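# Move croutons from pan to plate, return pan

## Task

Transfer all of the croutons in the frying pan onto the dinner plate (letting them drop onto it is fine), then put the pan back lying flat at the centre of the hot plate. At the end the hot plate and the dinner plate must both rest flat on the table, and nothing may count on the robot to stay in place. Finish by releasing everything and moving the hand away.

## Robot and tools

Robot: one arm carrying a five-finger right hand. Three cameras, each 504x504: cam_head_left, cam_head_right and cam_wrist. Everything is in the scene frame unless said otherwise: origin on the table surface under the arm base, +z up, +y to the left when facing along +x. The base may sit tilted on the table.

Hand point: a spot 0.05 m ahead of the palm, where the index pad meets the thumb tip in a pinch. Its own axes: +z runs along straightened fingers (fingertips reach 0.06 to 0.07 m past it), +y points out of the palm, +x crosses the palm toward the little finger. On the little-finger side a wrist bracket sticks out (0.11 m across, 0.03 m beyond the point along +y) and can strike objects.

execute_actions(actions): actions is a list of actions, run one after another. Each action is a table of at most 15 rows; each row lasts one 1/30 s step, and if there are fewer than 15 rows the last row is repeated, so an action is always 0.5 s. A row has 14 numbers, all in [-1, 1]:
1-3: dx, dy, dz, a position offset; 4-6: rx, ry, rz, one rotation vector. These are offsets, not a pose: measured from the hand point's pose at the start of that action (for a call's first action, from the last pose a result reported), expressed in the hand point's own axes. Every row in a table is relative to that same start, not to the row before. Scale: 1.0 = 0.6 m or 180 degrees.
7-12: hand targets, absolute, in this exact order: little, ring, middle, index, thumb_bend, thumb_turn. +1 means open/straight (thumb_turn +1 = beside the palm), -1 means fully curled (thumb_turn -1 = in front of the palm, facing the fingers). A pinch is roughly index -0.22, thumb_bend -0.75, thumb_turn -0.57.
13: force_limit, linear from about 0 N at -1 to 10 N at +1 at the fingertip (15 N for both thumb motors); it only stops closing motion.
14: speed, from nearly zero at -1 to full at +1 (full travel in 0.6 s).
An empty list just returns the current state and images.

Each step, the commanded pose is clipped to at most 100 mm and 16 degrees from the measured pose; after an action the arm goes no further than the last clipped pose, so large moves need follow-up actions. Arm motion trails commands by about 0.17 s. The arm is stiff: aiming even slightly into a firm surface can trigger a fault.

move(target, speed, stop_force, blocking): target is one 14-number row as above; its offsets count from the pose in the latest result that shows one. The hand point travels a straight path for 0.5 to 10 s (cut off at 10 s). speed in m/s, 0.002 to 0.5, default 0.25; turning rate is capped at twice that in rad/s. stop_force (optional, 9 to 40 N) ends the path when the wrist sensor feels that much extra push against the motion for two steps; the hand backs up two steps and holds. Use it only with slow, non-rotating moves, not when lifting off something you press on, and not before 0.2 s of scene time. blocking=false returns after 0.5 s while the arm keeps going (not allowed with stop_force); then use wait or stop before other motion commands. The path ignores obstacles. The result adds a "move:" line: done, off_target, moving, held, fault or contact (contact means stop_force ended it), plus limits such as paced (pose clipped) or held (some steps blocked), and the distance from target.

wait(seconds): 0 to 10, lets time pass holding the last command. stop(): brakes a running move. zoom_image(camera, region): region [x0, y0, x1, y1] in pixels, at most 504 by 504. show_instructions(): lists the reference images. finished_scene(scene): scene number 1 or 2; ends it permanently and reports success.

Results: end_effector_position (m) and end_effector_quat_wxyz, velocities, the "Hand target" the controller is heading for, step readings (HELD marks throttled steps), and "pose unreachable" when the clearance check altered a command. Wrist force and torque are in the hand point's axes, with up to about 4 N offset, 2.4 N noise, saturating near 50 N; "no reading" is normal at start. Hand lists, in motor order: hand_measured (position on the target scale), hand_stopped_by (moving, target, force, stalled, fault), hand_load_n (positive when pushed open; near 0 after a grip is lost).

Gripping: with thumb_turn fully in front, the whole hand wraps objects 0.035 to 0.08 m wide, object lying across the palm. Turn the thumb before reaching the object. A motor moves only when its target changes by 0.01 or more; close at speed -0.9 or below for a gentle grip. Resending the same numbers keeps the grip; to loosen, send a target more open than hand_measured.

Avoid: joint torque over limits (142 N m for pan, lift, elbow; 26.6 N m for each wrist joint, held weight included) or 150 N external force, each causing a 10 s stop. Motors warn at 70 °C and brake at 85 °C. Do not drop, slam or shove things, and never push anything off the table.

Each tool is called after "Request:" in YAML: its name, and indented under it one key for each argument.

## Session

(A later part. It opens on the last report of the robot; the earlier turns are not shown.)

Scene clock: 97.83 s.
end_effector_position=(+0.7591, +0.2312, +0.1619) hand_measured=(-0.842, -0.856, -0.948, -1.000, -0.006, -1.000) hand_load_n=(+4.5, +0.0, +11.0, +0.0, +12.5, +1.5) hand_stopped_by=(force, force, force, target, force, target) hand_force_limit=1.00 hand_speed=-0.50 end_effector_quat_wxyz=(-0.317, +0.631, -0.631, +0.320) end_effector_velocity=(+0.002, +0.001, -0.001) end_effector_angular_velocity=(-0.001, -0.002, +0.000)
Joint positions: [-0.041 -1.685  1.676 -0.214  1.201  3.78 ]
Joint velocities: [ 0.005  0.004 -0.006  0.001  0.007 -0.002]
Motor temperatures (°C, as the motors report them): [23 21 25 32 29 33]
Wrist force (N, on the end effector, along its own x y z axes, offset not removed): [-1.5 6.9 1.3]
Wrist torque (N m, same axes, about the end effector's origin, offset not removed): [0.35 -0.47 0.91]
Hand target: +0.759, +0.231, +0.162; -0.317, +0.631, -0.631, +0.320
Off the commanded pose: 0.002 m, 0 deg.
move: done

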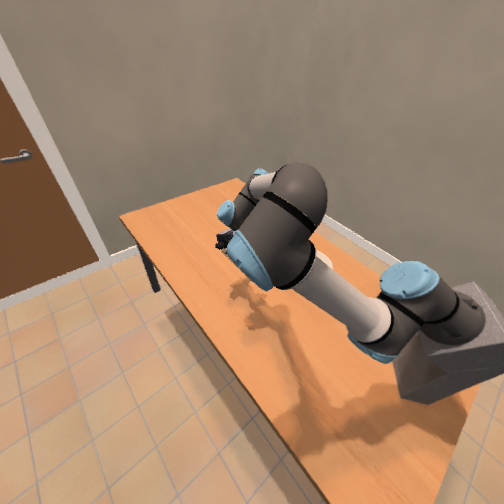

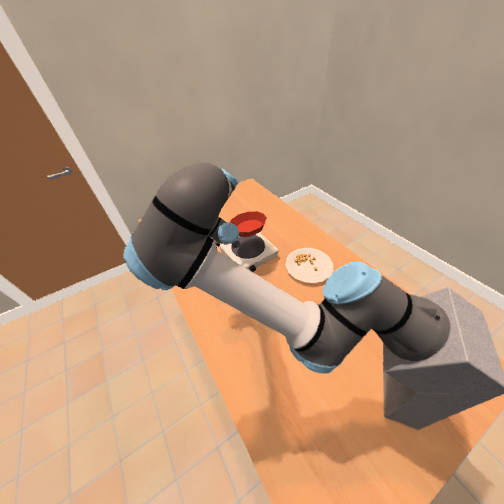

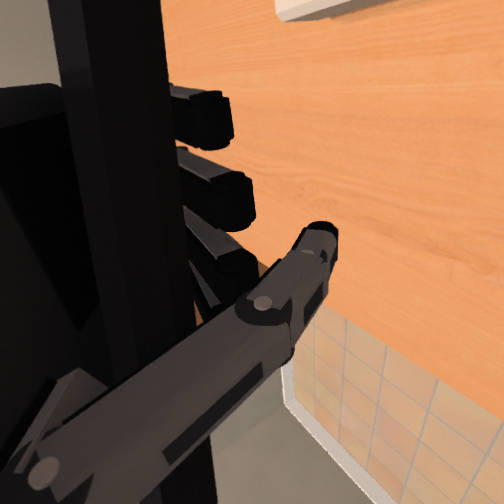

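Request:
move:
  target: [0,0.115,0.113,0,0,0,-0.95,-0.97,-0.98,-1,-1,-1,1,-0.5]
  speed: 0.02
  stop_force: 9

Request:
zoom_image:
  camera: "cam_head_right"
  region: [170,160,350,340]

Scene clock: 106.90 s.
end_effector_position=(+0.7727, +0.2308, +0.0664) hand_measured=(-0.842, -0.856, -0.948, -1.000, -0.006, -1.000) hand_load_n=(+4.5, +0.0, +11.0, +0.0, +12.5, +1.5) hand_stopped_by=(force, force, force, target, force, target) hand_force_limit=1.00 hand_speed=-0.50 end_effector_quat_wxyz=(-0.317, +0.632, -0.631, +0.320) end_effector_velocity=(+0.000, -0.000, -0.002) end_effector_angular_velocity=(-0.000, +0.000, -0.000)
Joint positions: [ 0.102 -1.483  1.585 -0.316  1.341  3.747]
Joint velocities: [ 0.003  0.006 -0.003 -0.002  0.003 -0.001]
Motor temperatures (°C, as the motors report them): [23 21 25 32 29 33]
Wrist force (N, on the end effector, along its own x y z axes, offset not removed): [-1.5 3.9 0.1]
Wrist torque (N m, same axes, about the end effector's origin, offset not removed): [0.05 -0.46 0.87]
Hand target: +0.773, +0.231, +0.066; -0.317, +0.632, -0.631, +0.320
Off the commanded pose: 0.000 m, 0 deg.
move: done

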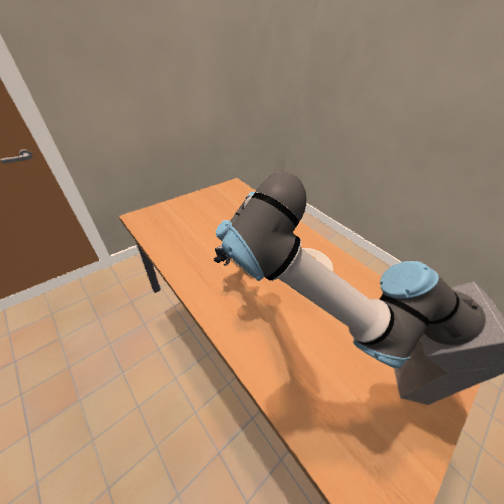

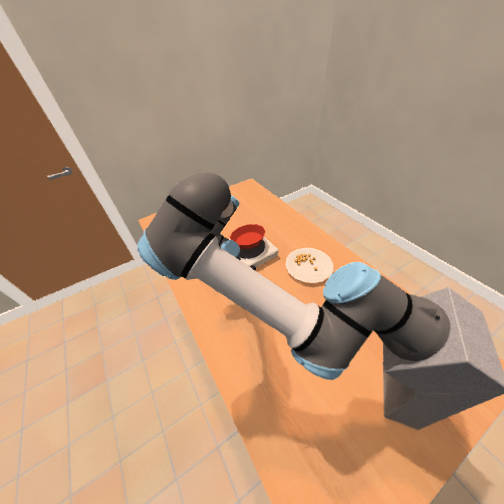

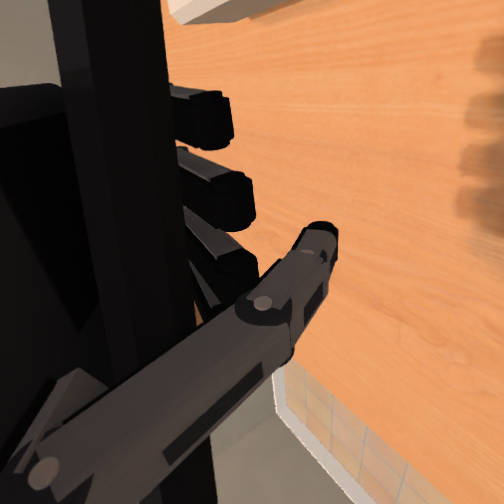

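Region (170, 160, 350, 340) of cam_head_right's 504x504 image, scaled by 2.800, with more detail than that image has.

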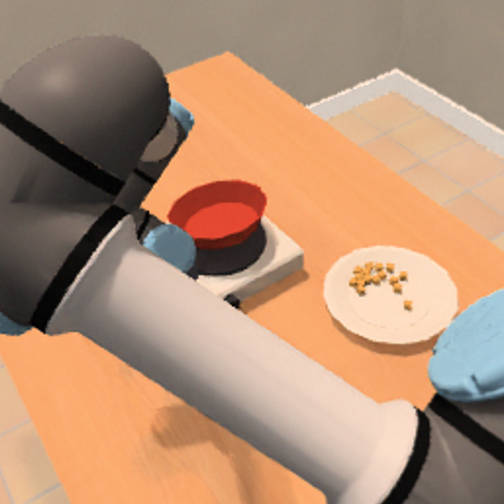

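Still airborne; lower 2 cm, slightly back.

Request:
move:
  target: [0,0.037,0.006,0,0,0,-0.95,-0.97,-0.98,-1,-1,-1,1,-0.5]
  speed: 0.01
  stop_force: 9

Request:
move:
  target: [0,0,0,0,0,0,0.6,0.6,0.6,0.6,1,-1,1,-0.5]

Request:
move:
  target: [-0.03,-0.2,-0.15,0,0,0,0.6,0.6,0.6,0.6,1,-1,1,-0.5]
  speed: 0.06

Request:
zoom_image:
  camera: "cam_head_right"
  region: [170,160,350,340]

Scene clock: 114.47 s.
end_effector_position=(+0.7626, +0.2308, +0.0467) hand_measured=(-0.842, -0.856, -0.948, -1.000, -0.006, -1.000) hand_load_n=(+4.5, +0.0, +11.0, +0.0, +12.0, +1.0) hand_stopped_by=(force, force, force, target, force, target) hand_force_limit=1.00 hand_speed=-0.50 end_effector_quat_wxyz=(-0.317, +0.632, -0.631, +0.320) end_effector_velocity=(-0.001, +0.000, -0.002) end_effector_angular_velocity=(-0.000, +0.001, -0.001)
Joint positions: [ 0.13  -1.458  1.602 -0.357  1.369  3.741]
Joint velocities: [ 0.003  0.001  0.002 -0.002  0.003 -0.001]
Motor temperatures (°C, as the motors report them): [23 21 25 32 29 33]
Wrist force (N, on the end effector, along its own x y z axes, offset not removed): [-2.6 3.6 0.4]
Wrist torque (N m, same axes, about the end effector's origin, offset not removed): [0.22 -0.26 0.61]
Hand target: +0.762, +0.231, +0.046; -0.317, +0.632, -0.631, +0.320
Off the commanded pose: 0.000 m, 0 deg.
move: done

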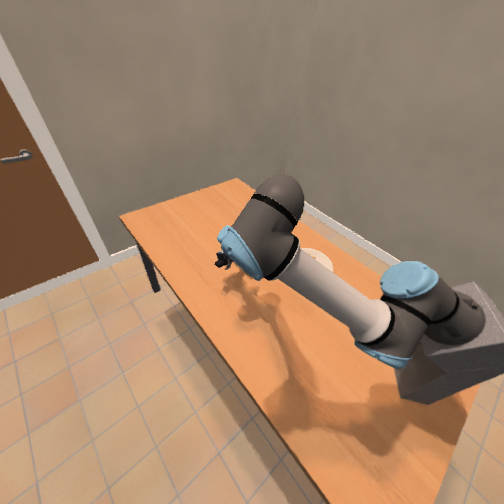

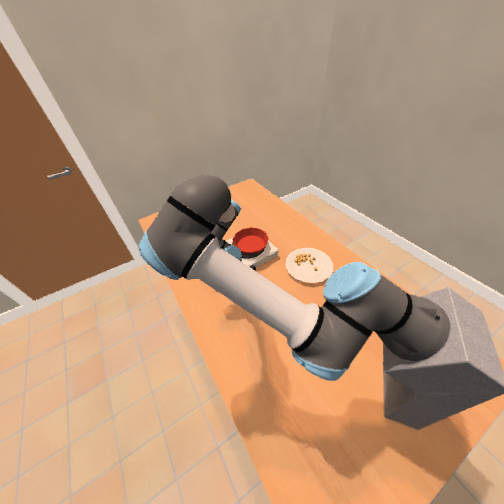

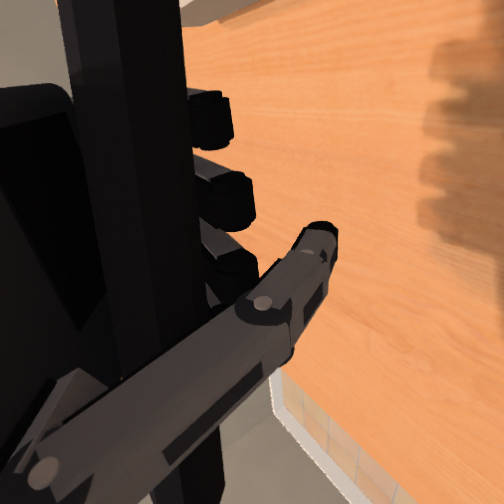

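Scene clock: 116.67 s.
end_effector_position=(+0.7626, +0.2308, +0.0467) hand_measured=(+0.600, +0.600, +0.600, +0.600, +1.000, -1.000) hand_load_n=(+0.0, +0.0, +0.0, +0.0, +0.0, +0.0) hand_stopped_by=(target, target, target, target, target, target) hand_force_limit=1.00 hand_speed=-0.50 end_effector_quat_wxyz=(-0.317, +0.632, -0.631, +0.320) end_effector_velocity=(-0.000, -0.000, -0.000) end_effector_angular_velocity=(+0.000, +0.000, -0.000)
Joint positions: [ 0.13  -1.458  1.602 -0.357  1.369  3.741]
Joint velocities: [ 0.     0.001 -0.    -0.     0.     0.   ]
Motor temperatures (°C, as the motors report them): [23 21 25 32 29 33]
Wrist force (N, on the end effector, along its own x y z axes, offset not removed): [-2.2 2.4 -3.3]
Wrist torque (N m, same axes, about the end effector's origin, offset not removed): [0.58 0.22 0.01]
Hand target: +0.763, +0.231, +0.047; -0.317, +0.632, -0.631, +0.320
Off the commanded pose: 0.000 m, 0 deg.
move: done

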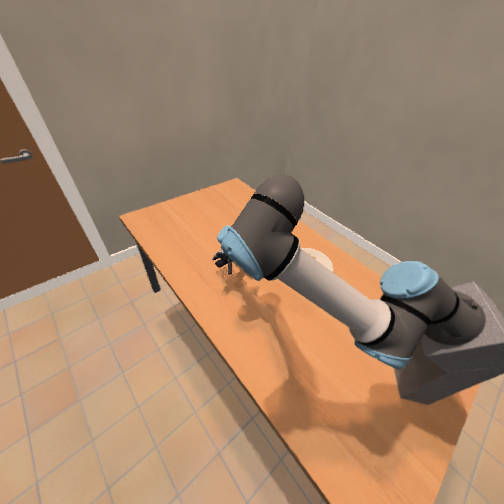

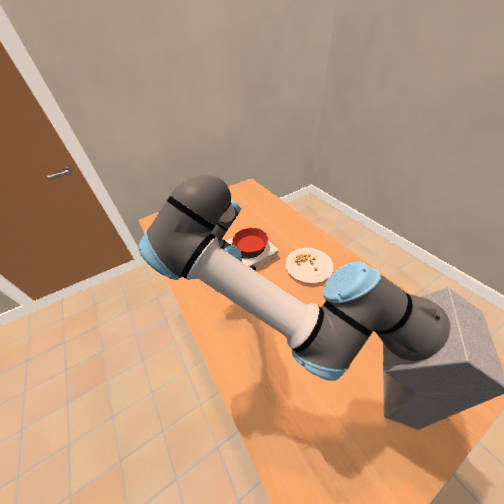

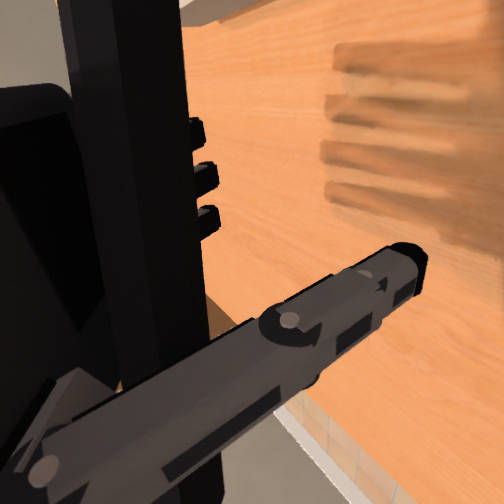

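Scene clock: 119.63 s.
end_effector_position=(+0.7613, +0.2492, +0.1963) hand_measured=(+0.600, +0.600, +0.600, +0.600, +1.000, -1.000) hand_load_n=(+0.0, +0.0, +0.0, +0.0, +0.0, +0.0) hand_stopped_by=(target, target, target, target, target, target) hand_force_limit=1.00 hand_speed=-0.50 end_effector_quat_wxyz=(-0.317, +0.631, -0.631, +0.320) end_effector_velocity=(+0.000, +0.001, +0.003) end_effector_angular_velocity=(+0.000, -0.001, +0.001)
Joint positions: [-0.069 -1.746  1.652 -0.132  1.174  3.787]
Joint velocities: [-0.004 -0.005 -0.     0.003 -0.004  0.001]
Motor temperatures (°C, as the motors report them): [23 21 25 32 29 33]
Wrist force (N, on the end effector, along its own x y z axes, offset not removed): [-2.0 1.8 -2.7]
Wrist torque (N m, same axes, about the end effector's origin, offset not removed): [0.53 0.30 0.09]
Hand target: +0.761, +0.249, +0.197; -0.317, +0.631, -0.631, +0.320
Off the commanded pose: 0.000 m, 0 deg.
move: done

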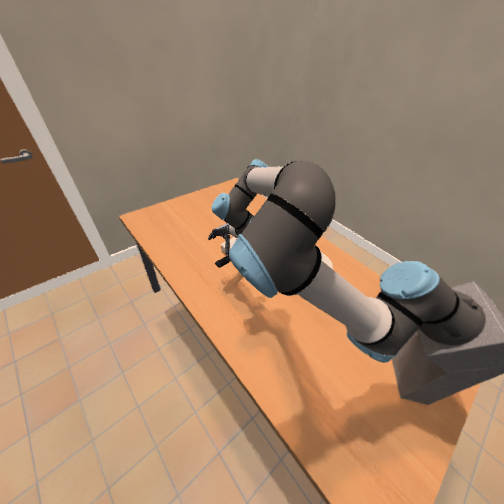

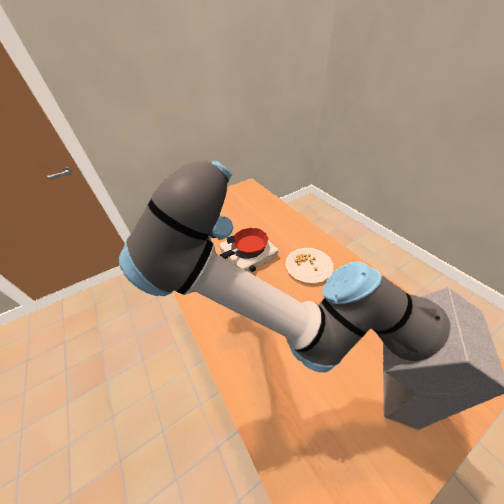

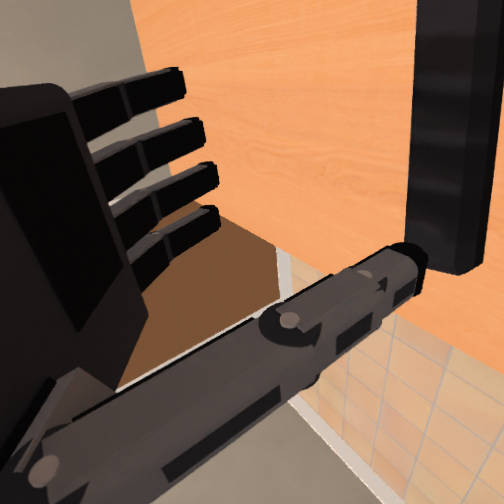

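Region (170, 160, 350, 340) of cam_head_right's 504x504 image, scaled by 2.800, with more detail than that image has.

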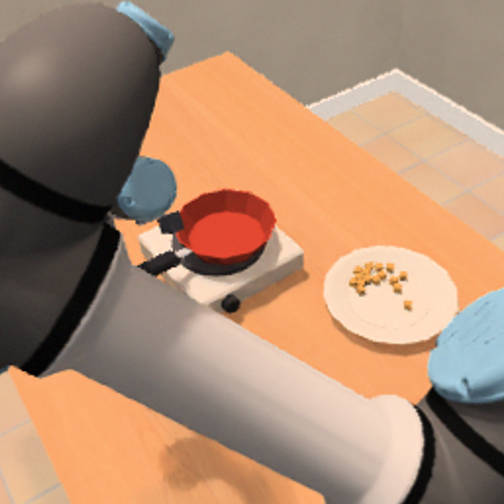

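Request:
finished_scene:
  scene: 2

The scene is finished: the task was done.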